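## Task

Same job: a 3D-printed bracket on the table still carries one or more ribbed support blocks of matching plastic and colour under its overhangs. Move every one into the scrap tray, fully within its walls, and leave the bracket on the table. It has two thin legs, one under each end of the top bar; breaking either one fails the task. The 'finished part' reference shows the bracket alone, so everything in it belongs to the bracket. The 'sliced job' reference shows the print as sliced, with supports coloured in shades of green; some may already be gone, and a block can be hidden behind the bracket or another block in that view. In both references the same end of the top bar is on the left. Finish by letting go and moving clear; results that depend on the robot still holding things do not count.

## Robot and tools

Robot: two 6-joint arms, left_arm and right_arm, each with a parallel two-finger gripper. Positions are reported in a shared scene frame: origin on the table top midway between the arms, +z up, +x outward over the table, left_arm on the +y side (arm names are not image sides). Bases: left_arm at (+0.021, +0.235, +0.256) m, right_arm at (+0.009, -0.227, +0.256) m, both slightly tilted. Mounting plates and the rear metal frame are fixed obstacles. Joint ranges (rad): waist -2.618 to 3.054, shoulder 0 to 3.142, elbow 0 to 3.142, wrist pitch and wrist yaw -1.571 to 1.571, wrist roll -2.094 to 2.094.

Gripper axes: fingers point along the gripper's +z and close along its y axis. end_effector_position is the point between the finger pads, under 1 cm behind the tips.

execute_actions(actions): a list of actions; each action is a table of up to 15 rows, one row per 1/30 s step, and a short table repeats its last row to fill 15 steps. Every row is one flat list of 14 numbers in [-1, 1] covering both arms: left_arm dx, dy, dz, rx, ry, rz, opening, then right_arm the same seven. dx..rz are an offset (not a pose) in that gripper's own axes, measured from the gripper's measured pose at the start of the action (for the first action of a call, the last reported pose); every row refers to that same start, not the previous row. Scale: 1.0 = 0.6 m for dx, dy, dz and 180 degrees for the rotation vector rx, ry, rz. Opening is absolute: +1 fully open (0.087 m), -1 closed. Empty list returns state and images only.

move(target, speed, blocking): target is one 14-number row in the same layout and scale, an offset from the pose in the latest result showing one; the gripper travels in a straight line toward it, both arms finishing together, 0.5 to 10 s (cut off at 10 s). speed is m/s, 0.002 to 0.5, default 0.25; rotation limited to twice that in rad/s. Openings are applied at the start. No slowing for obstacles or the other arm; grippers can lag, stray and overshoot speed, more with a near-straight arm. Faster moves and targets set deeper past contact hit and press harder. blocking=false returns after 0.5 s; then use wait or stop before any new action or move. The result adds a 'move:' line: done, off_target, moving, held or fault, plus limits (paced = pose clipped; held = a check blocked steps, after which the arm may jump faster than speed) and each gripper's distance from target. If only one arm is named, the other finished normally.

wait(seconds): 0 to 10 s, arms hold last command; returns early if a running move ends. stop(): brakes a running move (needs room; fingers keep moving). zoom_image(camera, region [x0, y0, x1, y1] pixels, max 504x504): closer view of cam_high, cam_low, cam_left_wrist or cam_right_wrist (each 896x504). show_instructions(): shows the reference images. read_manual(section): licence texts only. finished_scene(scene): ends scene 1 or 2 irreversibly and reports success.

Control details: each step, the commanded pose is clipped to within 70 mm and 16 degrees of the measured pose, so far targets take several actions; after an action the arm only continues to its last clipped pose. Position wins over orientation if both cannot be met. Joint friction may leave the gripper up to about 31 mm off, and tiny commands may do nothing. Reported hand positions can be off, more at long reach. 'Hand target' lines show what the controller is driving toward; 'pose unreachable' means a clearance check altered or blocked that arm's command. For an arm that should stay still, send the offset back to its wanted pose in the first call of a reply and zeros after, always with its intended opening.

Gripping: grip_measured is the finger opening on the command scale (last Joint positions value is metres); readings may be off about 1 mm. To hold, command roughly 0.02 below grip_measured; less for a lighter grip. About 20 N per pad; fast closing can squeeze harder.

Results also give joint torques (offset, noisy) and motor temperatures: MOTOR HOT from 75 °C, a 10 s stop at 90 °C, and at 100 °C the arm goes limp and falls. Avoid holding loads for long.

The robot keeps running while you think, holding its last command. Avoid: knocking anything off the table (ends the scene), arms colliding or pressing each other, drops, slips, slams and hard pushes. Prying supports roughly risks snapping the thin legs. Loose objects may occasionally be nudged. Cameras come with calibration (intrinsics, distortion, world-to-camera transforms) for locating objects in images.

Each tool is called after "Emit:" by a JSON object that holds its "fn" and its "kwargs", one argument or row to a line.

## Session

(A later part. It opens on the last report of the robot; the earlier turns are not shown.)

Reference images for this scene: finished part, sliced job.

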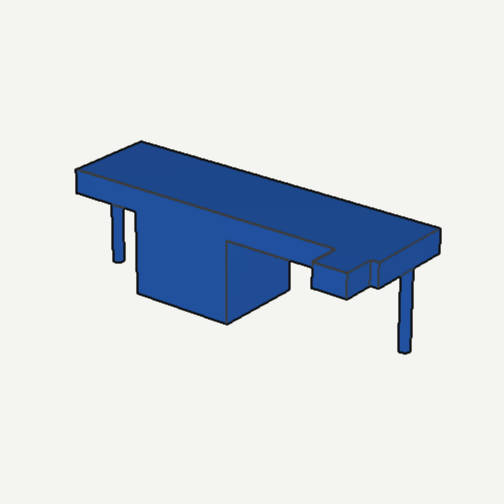

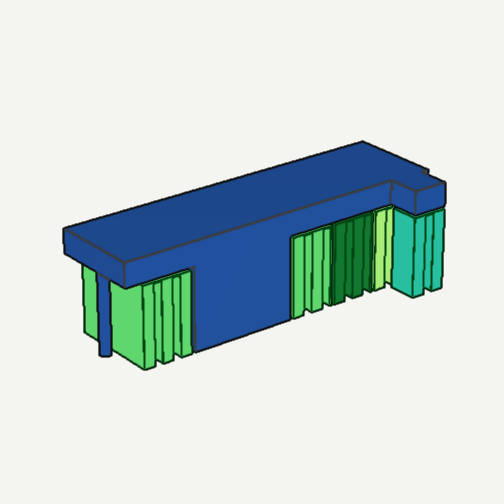

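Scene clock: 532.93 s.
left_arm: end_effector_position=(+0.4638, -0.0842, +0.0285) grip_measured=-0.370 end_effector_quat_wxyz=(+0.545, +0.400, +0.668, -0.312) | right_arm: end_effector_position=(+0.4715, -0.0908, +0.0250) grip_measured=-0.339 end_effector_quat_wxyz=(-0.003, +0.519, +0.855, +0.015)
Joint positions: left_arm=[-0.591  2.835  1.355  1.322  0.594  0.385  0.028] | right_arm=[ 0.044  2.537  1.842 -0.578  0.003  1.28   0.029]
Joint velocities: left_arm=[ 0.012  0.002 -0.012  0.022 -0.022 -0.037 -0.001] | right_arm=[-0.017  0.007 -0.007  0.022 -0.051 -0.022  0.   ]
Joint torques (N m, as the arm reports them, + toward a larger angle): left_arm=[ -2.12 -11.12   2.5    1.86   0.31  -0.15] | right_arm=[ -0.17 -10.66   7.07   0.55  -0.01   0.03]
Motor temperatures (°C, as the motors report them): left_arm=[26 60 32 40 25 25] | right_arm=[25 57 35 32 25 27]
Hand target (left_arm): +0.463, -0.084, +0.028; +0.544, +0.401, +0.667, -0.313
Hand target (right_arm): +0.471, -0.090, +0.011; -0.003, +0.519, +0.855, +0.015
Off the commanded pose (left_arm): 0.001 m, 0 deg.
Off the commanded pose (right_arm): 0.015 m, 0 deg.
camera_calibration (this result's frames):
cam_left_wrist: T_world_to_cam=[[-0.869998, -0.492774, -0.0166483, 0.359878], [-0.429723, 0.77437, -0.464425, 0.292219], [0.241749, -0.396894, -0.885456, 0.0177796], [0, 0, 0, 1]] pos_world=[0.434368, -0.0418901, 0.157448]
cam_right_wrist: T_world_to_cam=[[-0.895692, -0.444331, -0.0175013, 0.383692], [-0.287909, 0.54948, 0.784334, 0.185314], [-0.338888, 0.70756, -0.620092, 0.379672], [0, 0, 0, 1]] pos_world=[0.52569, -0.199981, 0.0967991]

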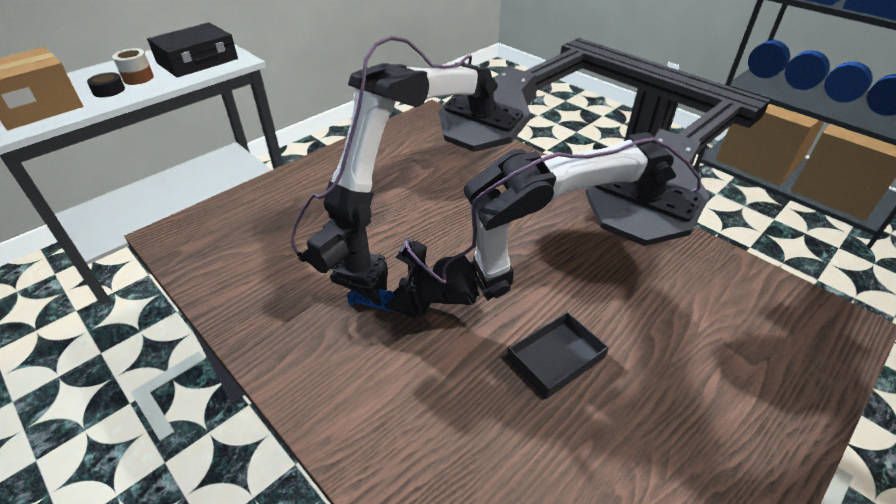

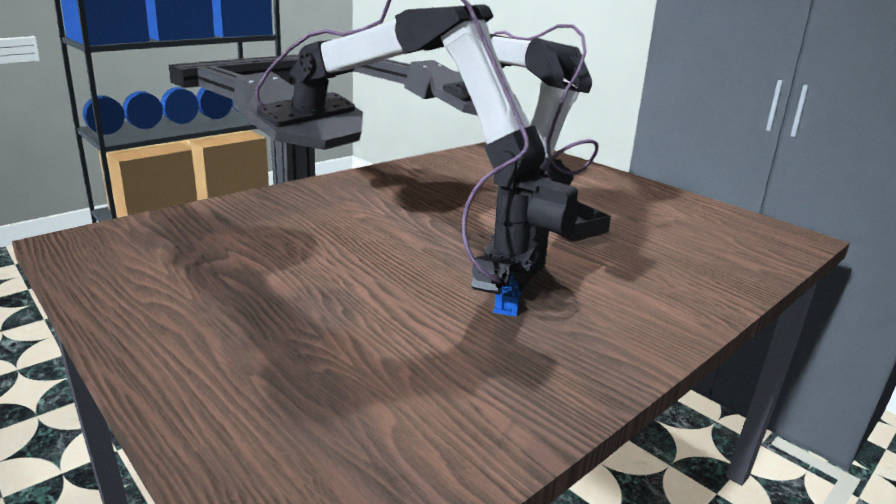

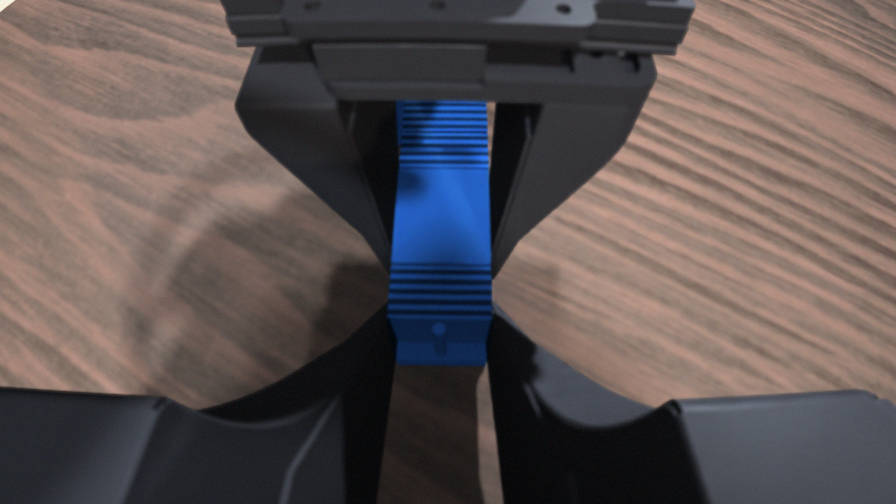

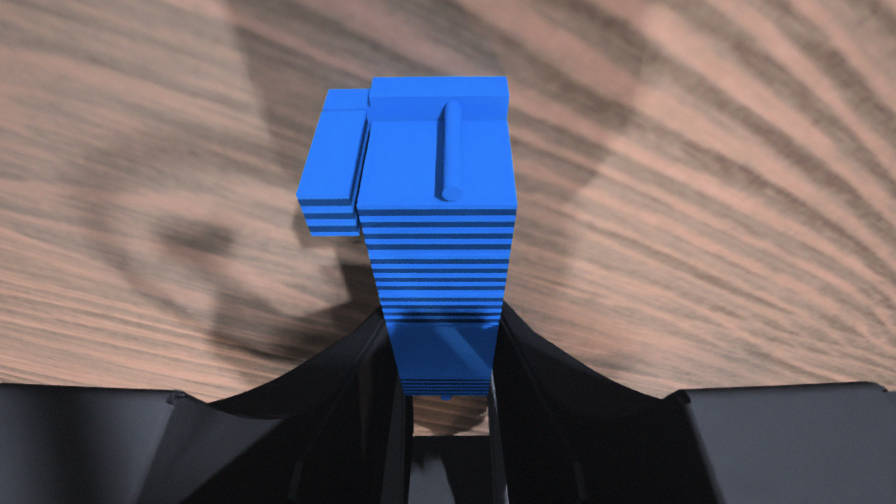

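Emit:
{"fn": "execute_actions", "kwargs": {
  "actions": [
    [[0,0,0,0,0,-0.004,-0.45,0,0,0.025,0,0,0,-0.45],[0,0,0,0,0,-0.008,-0.45,0,0,0.025,0,0,0,-0.45],[0,0,0,0,0,-0.012,-0.45,0,0,0.025,0,0,0,-0.45],[0,0,0,0,0,-0.016,-0.45,0,0,0.025,0,0,0,-0.45],[0,0,0,0,0,-0.019,-0.45,0,0,0.025,0,0,0,-0.45],[0,0,0,0,0,-0.022,-0.45,0,0,0.025,0,0,0,-0.45],[0,0,0,0,0,-0.025,-0.45,0,0,0.025,0,0,0,-0.45],[0,0,0,0,0,-0.027,-0.45,0,0,0.025,0,0,0,-0.45],[0,0,0,0,0,-0.029,-0.45,0,0,0.025,0,0,0,-0.45],[0,0,0,0,0,-0.03,-0.45,0,0,0.025,0,0,0,-0.45]]
  ]
}}

Scene clock: 537.63 s.
left_arm: end_effector_position=(+0.4624, -0.0849, +0.0285) grip_measured=-0.370 end_effector_quat_wxyz=(+0.537, +0.381, +0.679, -0.325) | right_arm: end_effector_position=(+0.4710, -0.0909, +0.0250) grip_measured=-0.338 end_effector_quat_wxyz=(-0.004, +0.516, +0.857, +0.015)
Joint positions: left_arm=[-0.591  2.835  1.355  1.323  0.59   0.331  0.028] | right_arm=[ 0.044  2.537  1.842 -0.579  0.002  1.273  0.029]
Joint velocities: left_arm=[ 0.002 -0.007 -0.012  0.125  0.066 -0.168  0.   ] | right_arm=[-0.017 -0.007 -0.007  0.022 -0.022 -0.051 -0.001]
Joint torques (N m, as the arm reports them, + toward a larger angle): left_arm=[ -1.41 -11.22   3.24   1.76   0.32  -0.26] | right_arm=[ -0.21 -10.6    6.96   0.55  -0.01   0.08]
Motor temperatures (°C, as the motors report them): left_arm=[26 60 32 40 25 25] | right_arm=[25 57 35 32 25 27]
Hand target (left_arm): +0.464, -0.084, +0.029; +0.529, +0.369, +0.686, -0.337
Hand target (right_arm): +0.471, -0.090, +0.011; -0.003, +0.519, +0.855, +0.015
Off the commanded pose (left_arm): 0.001 m, 2 deg.
Off the commanded pose (right_arm): 0.015 m, 0 deg.
camera_calibration (this result's frames):
cam_left_wrist: T_world_to_cam=[[-0.862054, -0.505645, 0.0344414, 0.352158], [-0.462056, 0.75618, -0.463352, 0.305596], [0.208248, -0.415349, -0.885505, 0.0317487], [0, 0, 0, 1]] pos_world=[0.438171, -0.039832, 0.157584]
cam_right_wrist: T_world_to_cam=[[-0.892619, -0.45049, -0.0170203, 0.381222], [-0.2912, 0.547352, 0.784607, 0.186576], [-0.344142, 0.705312, -0.61976, 0.381865], [0, 0, 0, 1]] pos_world=[0.526033, -0.19972, 0.096764]

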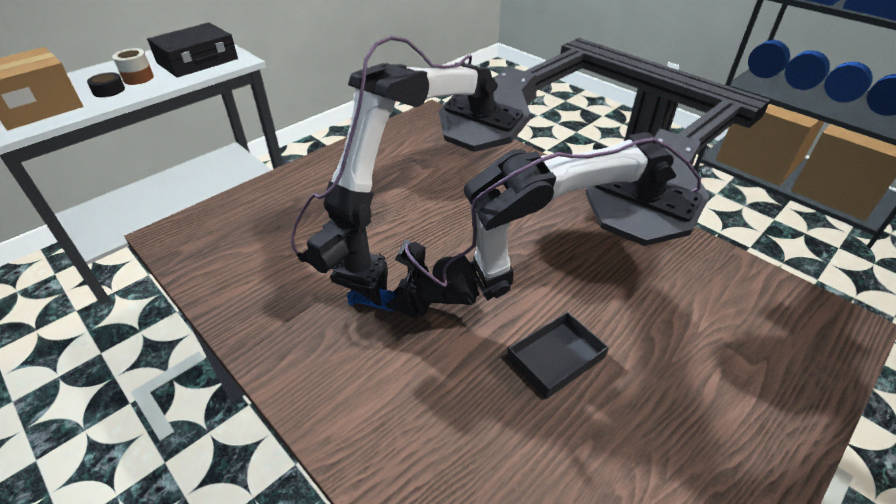

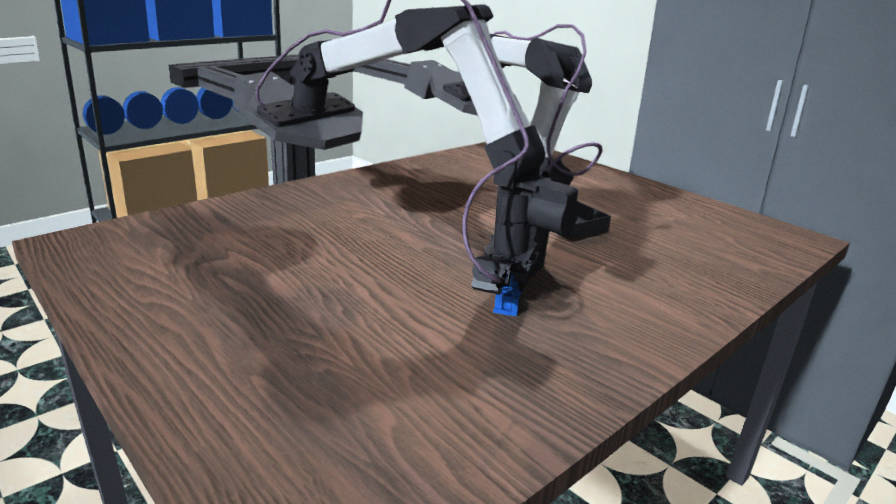

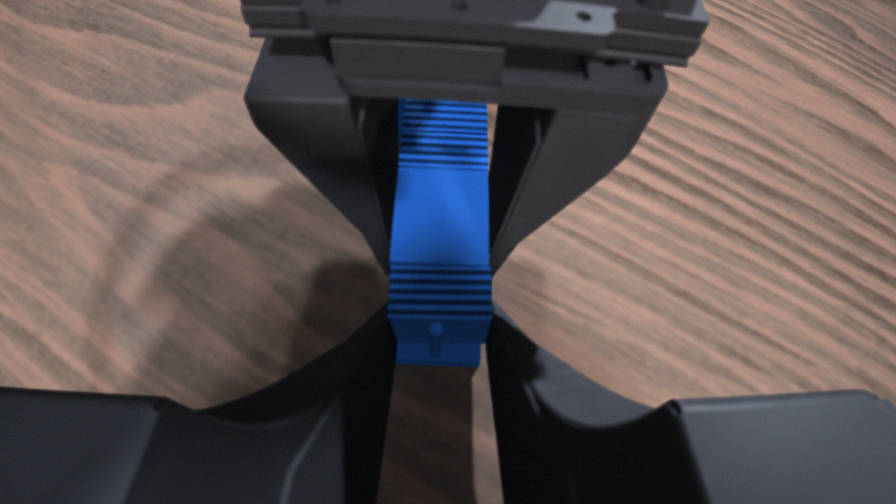

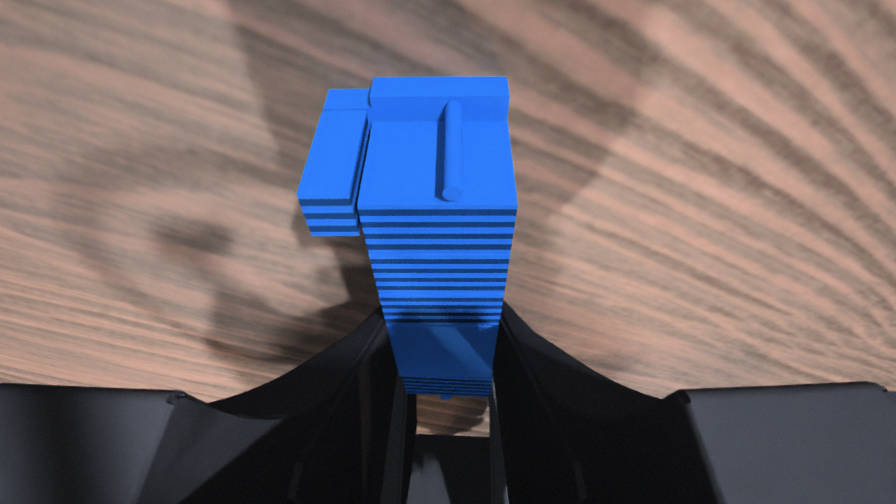

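Emit:
{"fn": "zoom_image", "kwargs": {
  "camera": "cam_left_wrist",
  "region": [340, 230, 540, 390]
}}

Emit:
{"fn": "wait", "kwargs": {
  "seconds": 0
}}

Region (340, 230, 540, 390) of cam_left_wrist's 896x504 image, scaled by 2.520, with more detail than that image has; it fills the top 403 rows of this view, and the rest is white.

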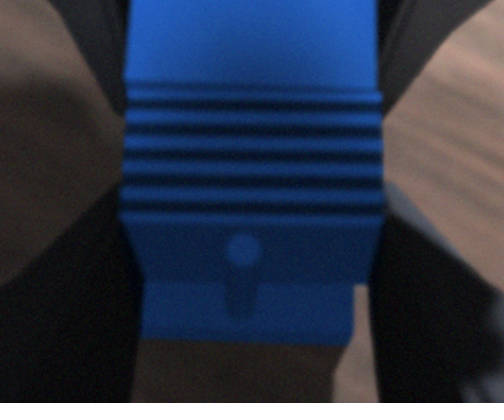

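Scene clock: 539.47 s.
left_arm: end_effector_position=(+0.4609, -0.0859, +0.0287) grip_measured=-0.370 end_effector_quat_wxyz=(+0.531, +0.372, +0.684, -0.334) | right_arm: end_effector_position=(+0.4710, -0.0909, +0.0250) grip_measured=-0.338 end_effector_quat_wxyz=(-0.004, +0.516, +0.857, +0.015)
Joint positions: left_arm=[-0.591  2.835  1.355  1.323  0.594  0.3    0.028] | right_arm=[ 0.044  2.537  1.842 -0.579  0.002  1.273  0.029]
Joint velocities: left_arm=[-0.007 -0.002 -0.002  0.051 -0.051 -0.007  0.   ] | right_arm=[-0.012 -0.007 -0.007 -0.007  0.022 -0.007  0.   ]
Joint torques (N m, as the arm reports them, + toward a larger angle): left_arm=[ -1.4  -11.23   3.22   1.74   0.36  -0.22] | right_arm=[ -0.17 -10.61   7.12   0.56  -0.01   0.1 ]
Motor temperatures (°C, as the motors report them): left_arm=[26 61 32 40 25 25] | right_arm=[25 57 35 32 25 27]
Hand target (left_arm): +0.464, -0.084, +0.028; +0.529, +0.369, +0.686, -0.336
Hand target (right_arm): +0.471, -0.090, +0.011; -0.003, +0.519, +0.855, +0.015
Off the commanded pose (left_arm): 0.003 m, 1 deg.
Off the commanded pose (right_arm): 0.015 m, 0 deg.
camera_calibration (this result's frames):
cam_left_wrist: T_world_to_cam=[[-0.859008, -0.507781, 0.0652959, 0.347827], [-0.476812, 0.747055, -0.463205, 0.311762], [0.186427, -0.429031, -0.883842, 0.0407233], [0, 0, 0, 1]] pos_world=[0.439846, -0.0388121, 0.157691]
cam_right_wrist: T_world_to_cam=[[-0.892619, -0.45049, -0.0170203, 0.381222], [-0.2912, 0.547352, 0.784607, 0.186576], [-0.344142, 0.705312, -0.61976, 0.381865], [0, 0, 0, 1]] pos_world=[0.526033, -0.19972, 0.096764]

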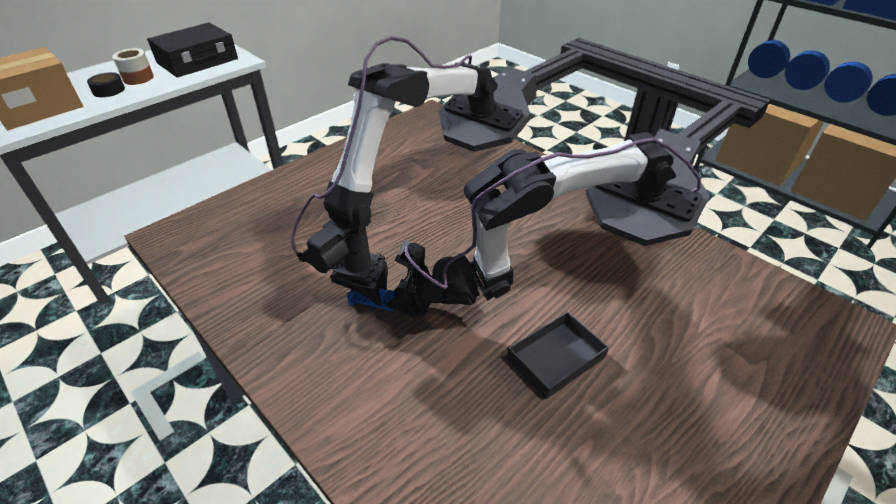

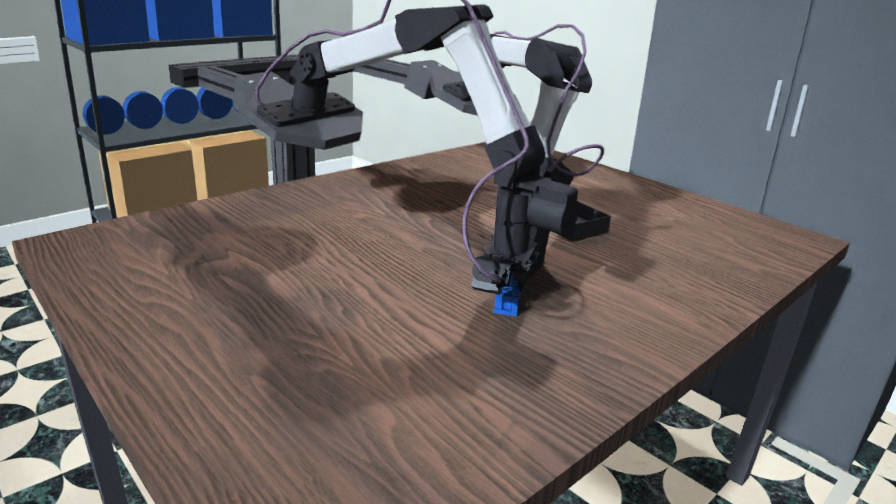

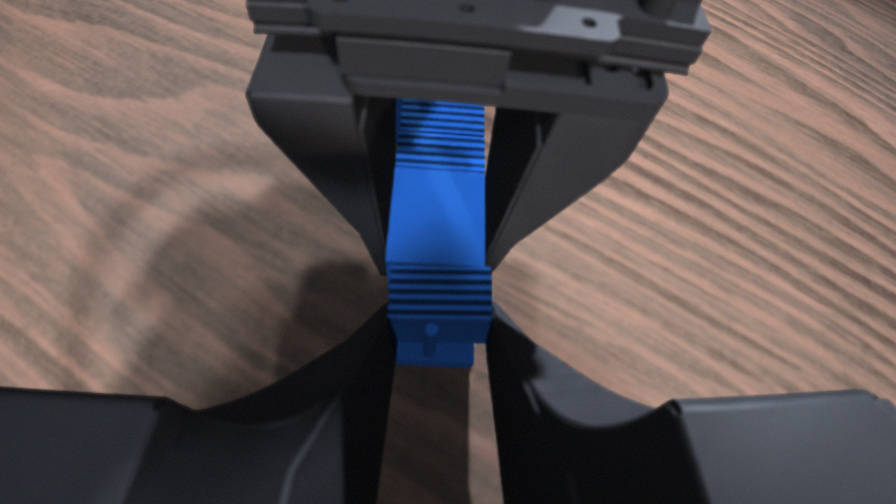

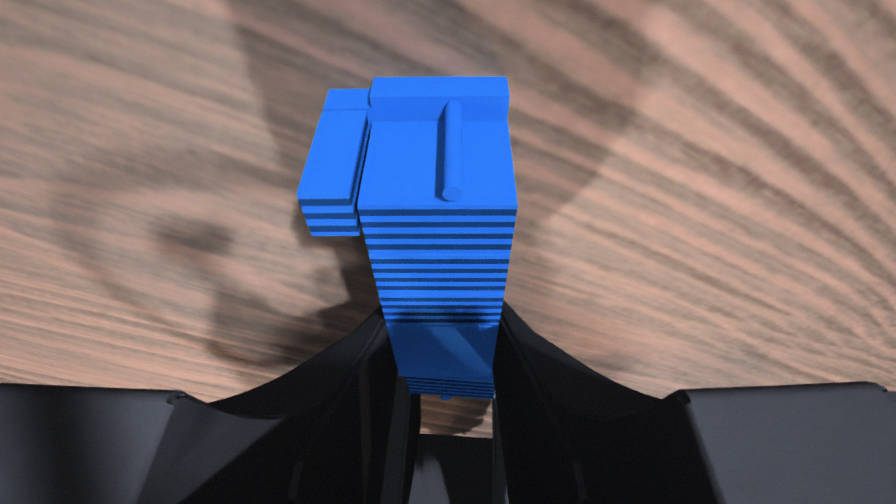

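Emit:
{"fn": "move", "kwargs": {
  "target": [-0.075,-0.005,-0.011,0,0,0,-0.45,0,0,0.025,0,0,0,-0.45],
  "speed": 0.04
}}

Scene clock: 551.73 s.
left_arm: end_effector_position=(+0.4707, -0.0868, +0.0754) grip_measured=-0.370 end_effector_quat_wxyz=(+0.545, +0.371, +0.676, -0.330) | right_arm: end_effector_position=(+0.4715, -0.0909, +0.0250) grip_measured=-0.338 end_effector_quat_wxyz=(-0.003, +0.516, +0.857, +0.015)
Joint positions: left_arm=[-0.604  2.686  1.251  1.31   0.578  0.3    0.028] | right_arm=[ 0.044  2.537  1.842 -0.577  0.003  1.273  0.029]
Joint velocities: left_arm=[-0.022  0.002 -0.017 -0.037  0.037  0.037 -0.   ] | right_arm=[ 0.012  0.002  0.002 -0.022 -0.066  0.037  0.001]
Joint torques (N m, as the arm reports them, + toward a larger angle): left_arm=[ -3.15 -12.27   0.78   1.71   0.18  -0.21] | right_arm=[ -0.13 -10.65   7.1    0.53  -0.03   0.04]
Motor temperatures (°C, as the motors report them): left_arm=[26 62 32 40 25 25] | right_arm=[25 57 35 31 25 27]
Hand target (left_arm): +0.463, -0.089, +0.074; +0.532, +0.371, +0.684, -0.334
Hand target (right_arm): +0.471, -0.091, +0.011; -0.004, +0.516, +0.857, +0.015
Off the commanded pose (left_arm): 0.009 m, 2 deg.
Off the commanded pose (right_arm): 0.015 m, 0 deg.
move: off_target (right_arm)
camera_calibration (this result's frames):
cam_left_wrist: T_world_to_cam=[[-0.856861, -0.513613, 0.0446281, 0.352808], [-0.468186, 0.73898, -0.484469, 0.335544], [0.215851, -0.436017, -0.873669, 0.0645851], [0, 0, 0, 1]] pos_world=[0.445464, -0.038593, 0.203242]
cam_right_wrist: T_world_to_cam=[[-0.892613, -0.450437, -0.0186446, 0.381686], [-0.292745, 0.547677, 0.783805, 0.187559], [-0.342844, 0.705093, -0.620727, 0.381425], [0, 0, 0, 1]] pos_world=[0.526374, -0.199736, 0.096867]

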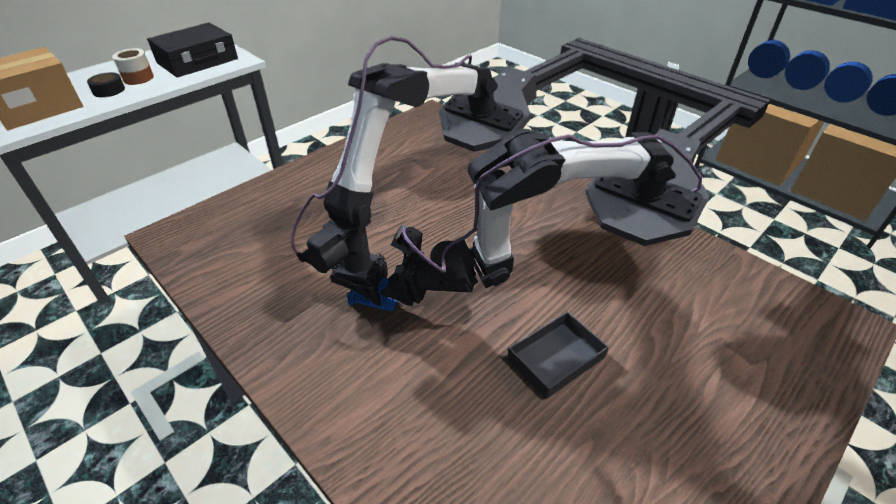

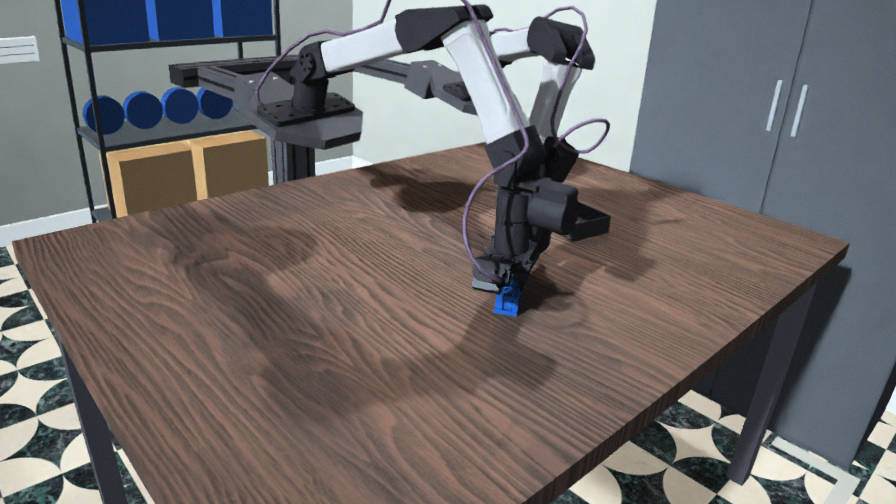

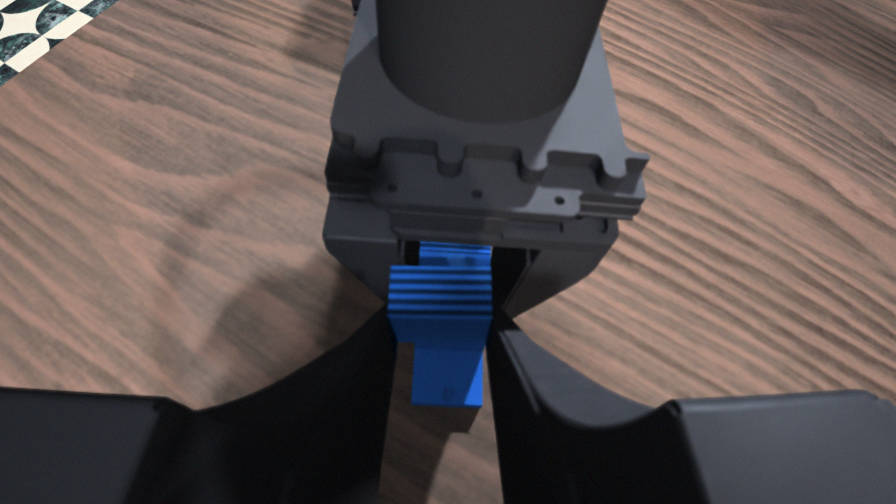

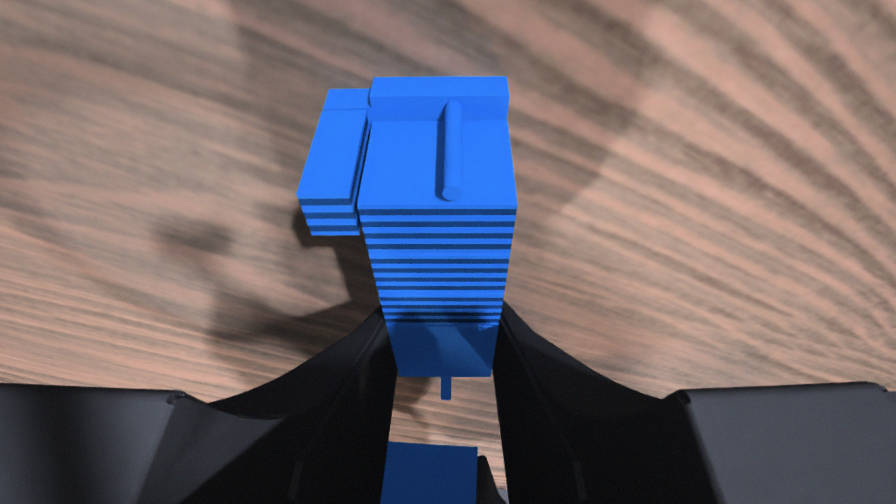

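Emit:
{"fn": "move", "kwargs": {
  "target": [0.0462,0.1482,-0.6233,-0.1862,0.4455,-0.2369,-0.45,-0.0217,0.0027,-0.0753,0,0,-0.5,-0.45],
  "speed": 0.3
}}

Scene clock: 642.23 s.
left_arm: end_effector_position=(+0.3704, +0.2799, +0.1233) grip_measured=-0.370 end_effector_quat_wxyz=(-0.047, +0.092, +0.995, +0.013) | right_arm: end_effector_position=(+0.4725, -0.1074, +0.0624) grip_measured=-0.339 end_effector_quat_wxyz=(+0.002, -0.232, +0.973, +0.015)
Joint positions: left_arm=[-0.114  2.071  1.319 -0.626 -0.089  0.251  0.028] | right_arm=[ 0.114  2.546  2.047 -0.787  0.019 -0.212  0.029]
Joint velocities: left_arm=[-0.027 -0.012  0.022 -0.037  0.037  0.037 -0.001] | right_arm=[-0.002  0.002 -0.012  0.081  0.007 -0.007  0.   ]
Joint torques (N m, as the arm reports them, + toward a larger angle): left_arm=[ 0.77 -8.28  6.45  0.05 -0.08 -0.2 ] | right_arm=[  1.21 -15.54   7.38   0.24   0.    -0.06]
Motor temperatures (°C, as the motors report them): left_arm=[26 69 30 40 25 25] | right_arm=[25 58 36 30 25 27]
Hand target (left_arm): +0.365, +0.283, +0.118; -0.065, +0.087, +0.994, +0.016
Hand target (right_arm): +0.478, -0.103, +0.070; +0.009, -0.241, +0.970, +0.013
Off the commanded pose (left_arm): 0.013 m, 3 deg.
Off the commanded pose (right_arm): 0.011 m, 1 deg.
move: off_target (left_arm, right_arm)
camera_calibration (this result's frames):
cam_left_wrist: T_world_to_cam=[[-0.181049, -0.983146, -0.0254091, 0.342808], [-0.56059, 0.0819377, 0.82403, 0.0975448], [-0.808059, 0.163434, -0.565977, 0.46147], [0, 0, 0, 1]] pos_world=[0.489643, 0.253618, 0.189512]
cam_right_wrist: T_world_to_cam=[[0.434362, -0.900397, -0.0248148, -0.299123], [-0.572597, -0.297284, 0.764038, 0.210328], [-0.695315, -0.31766, -0.644694, 0.474799], [0, 0, 0, 1]] pos_world=[0.580495, -0.0559777, 0.137979]

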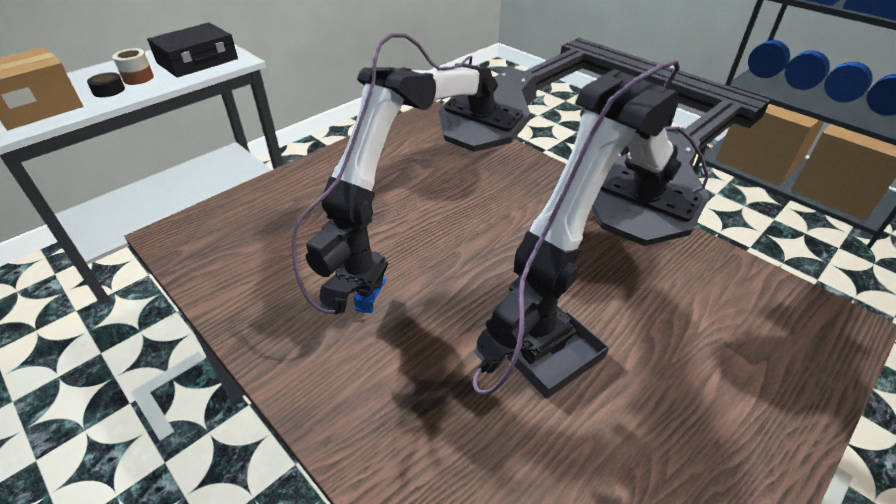

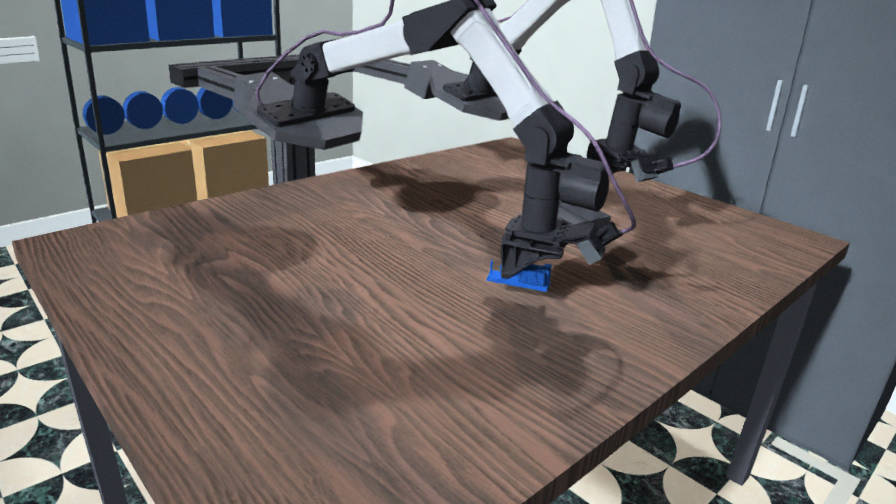

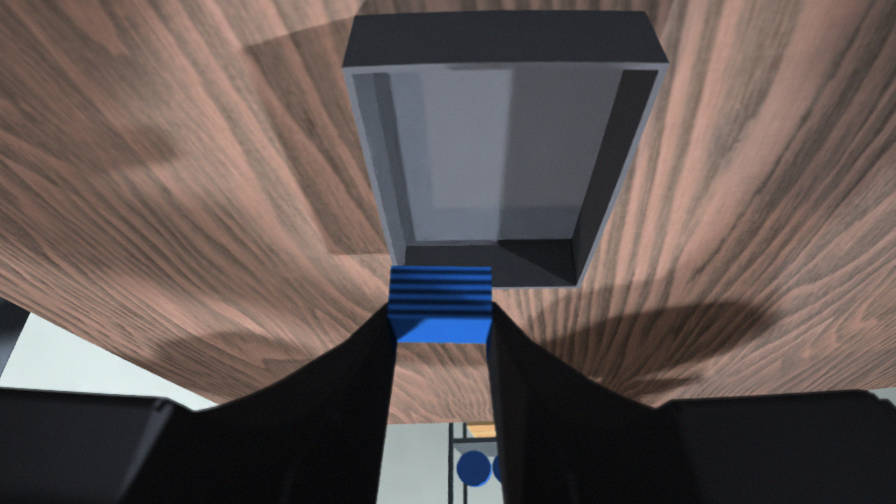

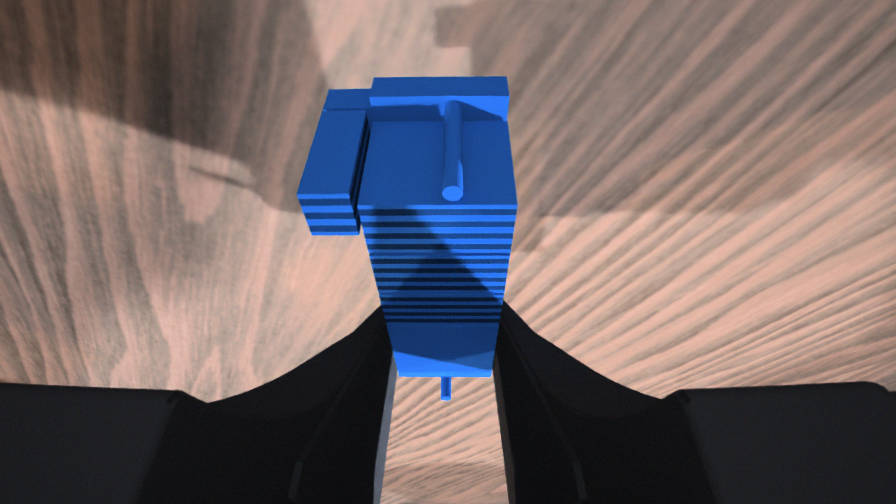

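Emit:
{"fn": "move", "kwargs": {
  "target": [0.0123,-0.0118,0.1700,0,0.015,0,-0.45,-0.0125,-0.022,0.0453,0,0,-0.507,-0.45],
  "speed": 0.3
}}

Scene clock: 667.40 s.
left_arm: end_effector_position=(+0.3461, +0.2741, +0.0302) grip_measured=-0.370 end_effector_quat_wxyz=(-0.075, +0.094, +0.993, +0.010) | right_arm: end_effector_position=(+0.4897, -0.1152, +0.0348) grip_measured=-0.339 end_effector_quat_wxyz=(-0.016, +0.854, -0.520, -0.010)
Joint positions: left_arm=[-0.114  2.342  1.319 -0.413 -0.092  0.251  0.028] | right_arm=[ 0.151  2.49   1.784 -0.576  0.023 -1.756  0.029]
Joint velocities: left_arm=[ 0.017  0.022  0.012 -0.037 -0.051 -0.022  0.   ] | right_arm=[ 0.007 -0.002 -0.007  0.037  0.022  0.051 -0.   ]
Joint torques (N m, as the arm reports them, + toward a larger angle): left_arm=[ 0.26 -8.74  5.36  0.24 -0.07 -0.17] | right_arm=[  0.7  -14.56   3.1    0.34  -0.12  -0.04]
Motor temperatures (°C, as the motors report them): left_arm=[26 63 32 36 25 25] | right_arm=[26 68 36 30 25 27]
Hand target (left_arm): +0.351, +0.277, +0.022; -0.069, +0.092, +0.993, +0.015
Hand target (right_arm): +0.485, -0.115, +0.035; -0.012, +0.858, -0.514, -0.009
Off the commanded pose (left_arm): 0.011 m, 1 deg.
Off the commanded pose (right_arm): 0.005 m, 1 deg.
move: off_target (left_arm)
camera_calibration (this result's frames):
cam_left_wrist: T_world_to_cam=[[-0.184777, -0.982684, -0.0137597, 0.331141], [-0.513022, 0.0845045, 0.854206, 0.143125], [-0.838252, 0.164897, -0.519753, 0.398773], [0, 0, 0, 1]] pos_world=[0.468885, 0.247556, 0.0895616]
cam_right_wrist: T_world_to_cam=[[0.896878, 0.441801, 0.0205175, -0.387787], [0.278857, -0.600882, 0.749119, -0.212503], [0.34329, -0.666147, -0.662117, -0.0816543], [0, 0, 0, 1]] pos_world=[0.435086, -0.0107584, 0.113082]

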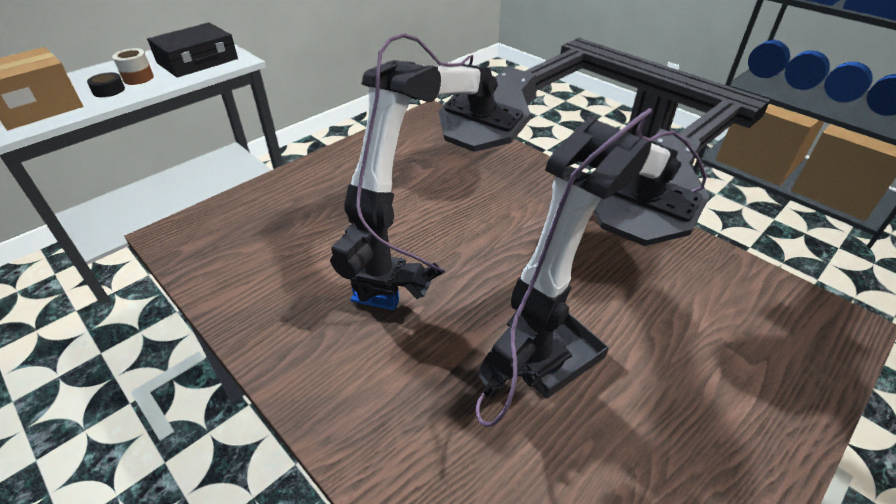

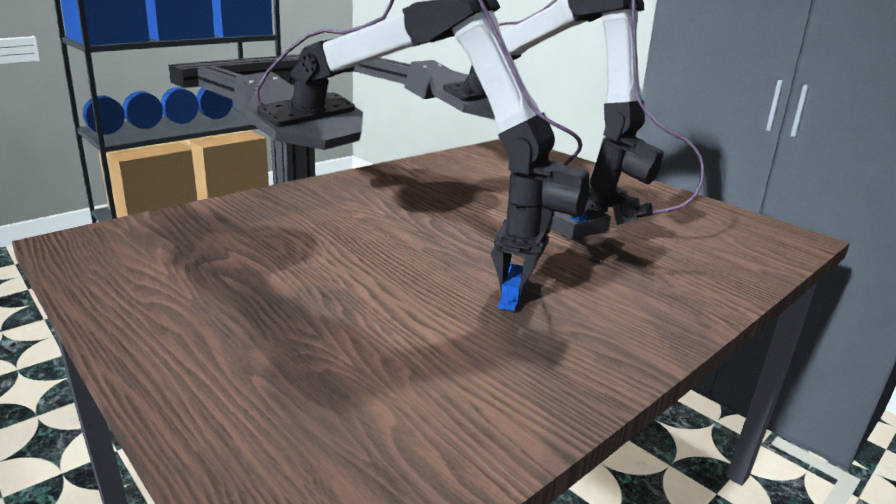

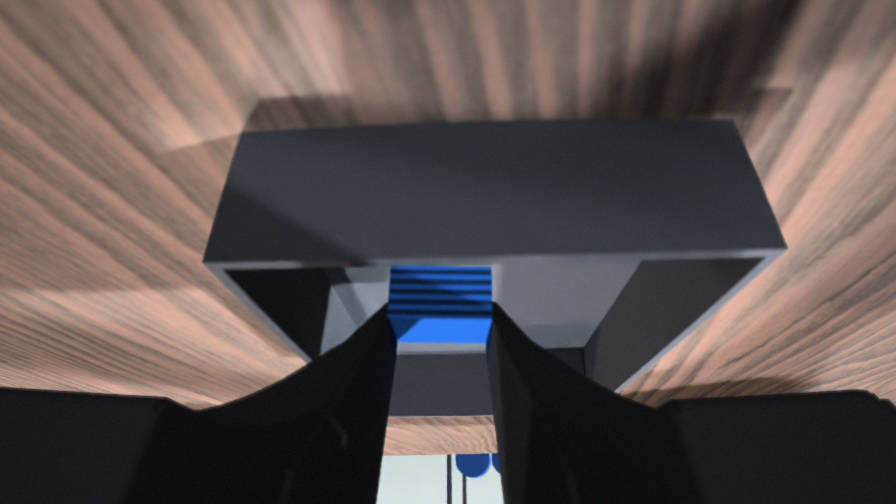

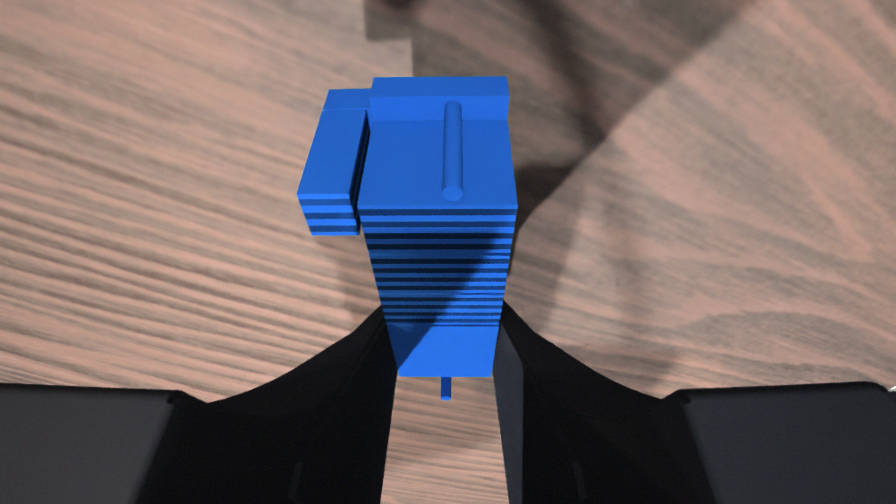

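Emit:
{"fn": "move", "kwargs": {
  "target": [0,0,0.026,0,0,0,-0.45,0,0,0.028,0,0,0,-0.45],
  "speed": 0.03
}}

Scene clock: 670.03 s.
left_arm: end_effector_position=(+0.3458, +0.2738, +0.0241) grip_measured=-0.370 end_effector_quat_wxyz=(-0.072, +0.094, +0.993, +0.010) | right_arm: end_effector_position=(+0.4871, -0.1163, +0.0268) grip_measured=-0.339 end_effector_quat_wxyz=(-0.012, +0.855, -0.519, -0.010)
Joint positions: left_arm=[-0.114  2.358  1.319 -0.392 -0.092  0.251  0.028] | right_arm=[ 0.151  2.509  1.784 -0.563  0.028 -1.758  0.029]
Joint velocities: left_arm=[-0.002 -0.012 -0.012  0.022 -0.022 -0.066  0.   ] | right_arm=[ 0.002 -0.012  0.002  0.007 -0.022  0.007  0.   ]
Joint torques (N m, as the arm reports them, + toward a larger angle): left_arm=[ 0.32 -8.66  3.92  0.26  0.04 -0.14] | right_arm=[  0.29 -11.34   7.19   0.39  -0.24   0.05]
Motor temperatures (°C, as the motors report them): left_arm=[26 63 32 36 25 25] | right_arm=[26 68 36 30 25 27]
Hand target (left_arm): +0.343, +0.275, +0.015; -0.075, +0.094, +0.993, +0.010
Hand target (right_arm): +0.489, -0.115, +0.018; -0.016, +0.854, -0.520, -0.009
Off the commanded pose (left_arm): 0.010 m, 0 deg.
Off the commanded pose (right_arm): 0.009 m, 0 deg.
move: done
camera_calibration (this result's frames):
cam_left_wrist: T_world_to_cam=[[-0.184494, -0.98272, -0.0149239, 0.330605], [-0.516931, 0.0841105, 0.851885, 0.149675], [-0.83591, 0.164882, -0.523516, 0.394615], [0, 0, 0, 1]] pos_world=[0.468229, 0.247238, 0.0840153]
cam_right_wrist: T_world_to_cam=[[0.895973, 0.443882, 0.0141871, -0.383881], [0.283239, -0.595738, 0.75158, -0.208049], [0.342064, -0.669377, -0.65949, -0.086641], [0, 0, 0, 1]] pos_world=[0.432511, -0.0115406, 0.104673]

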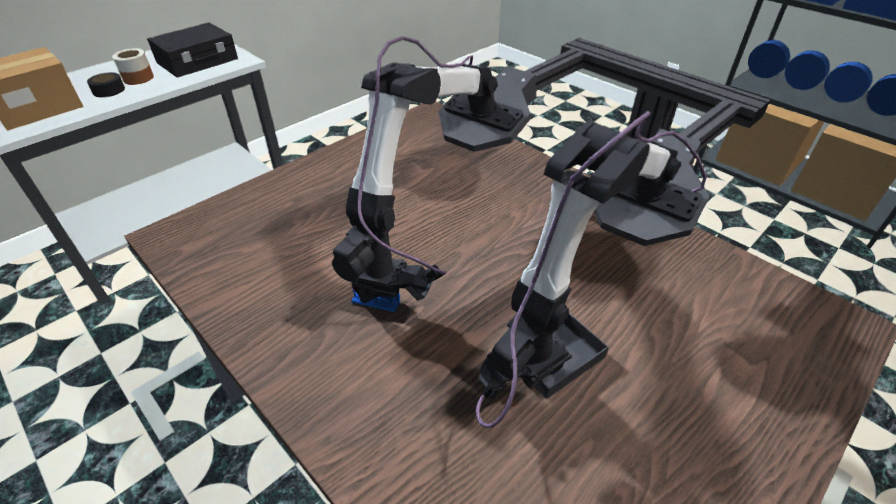

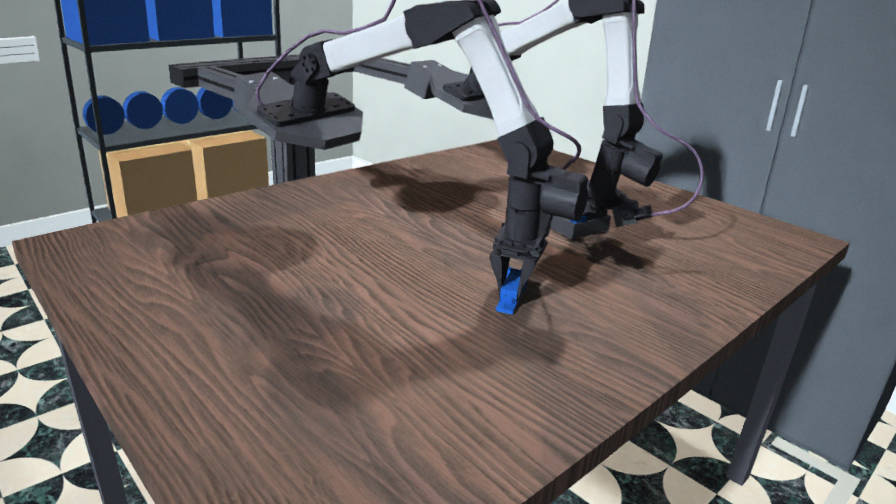

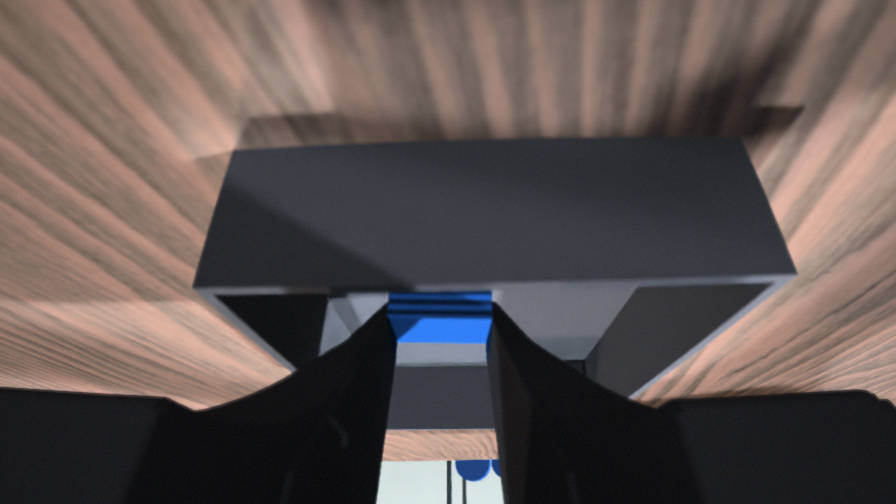

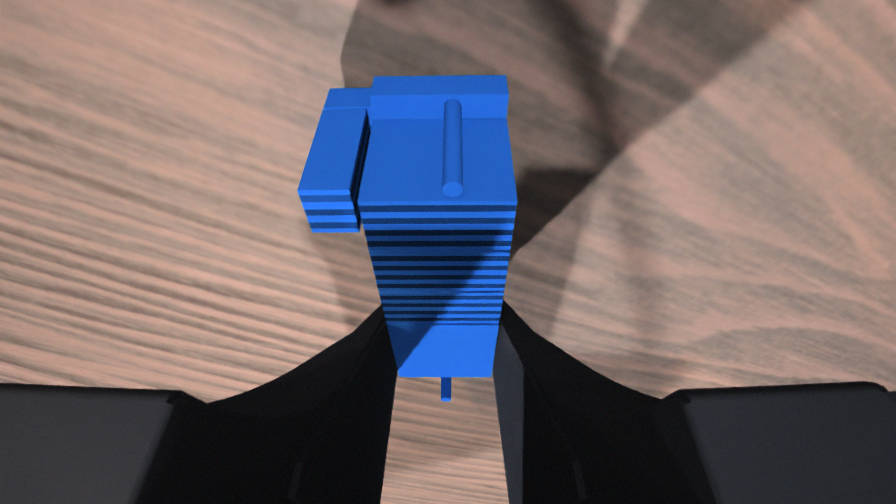

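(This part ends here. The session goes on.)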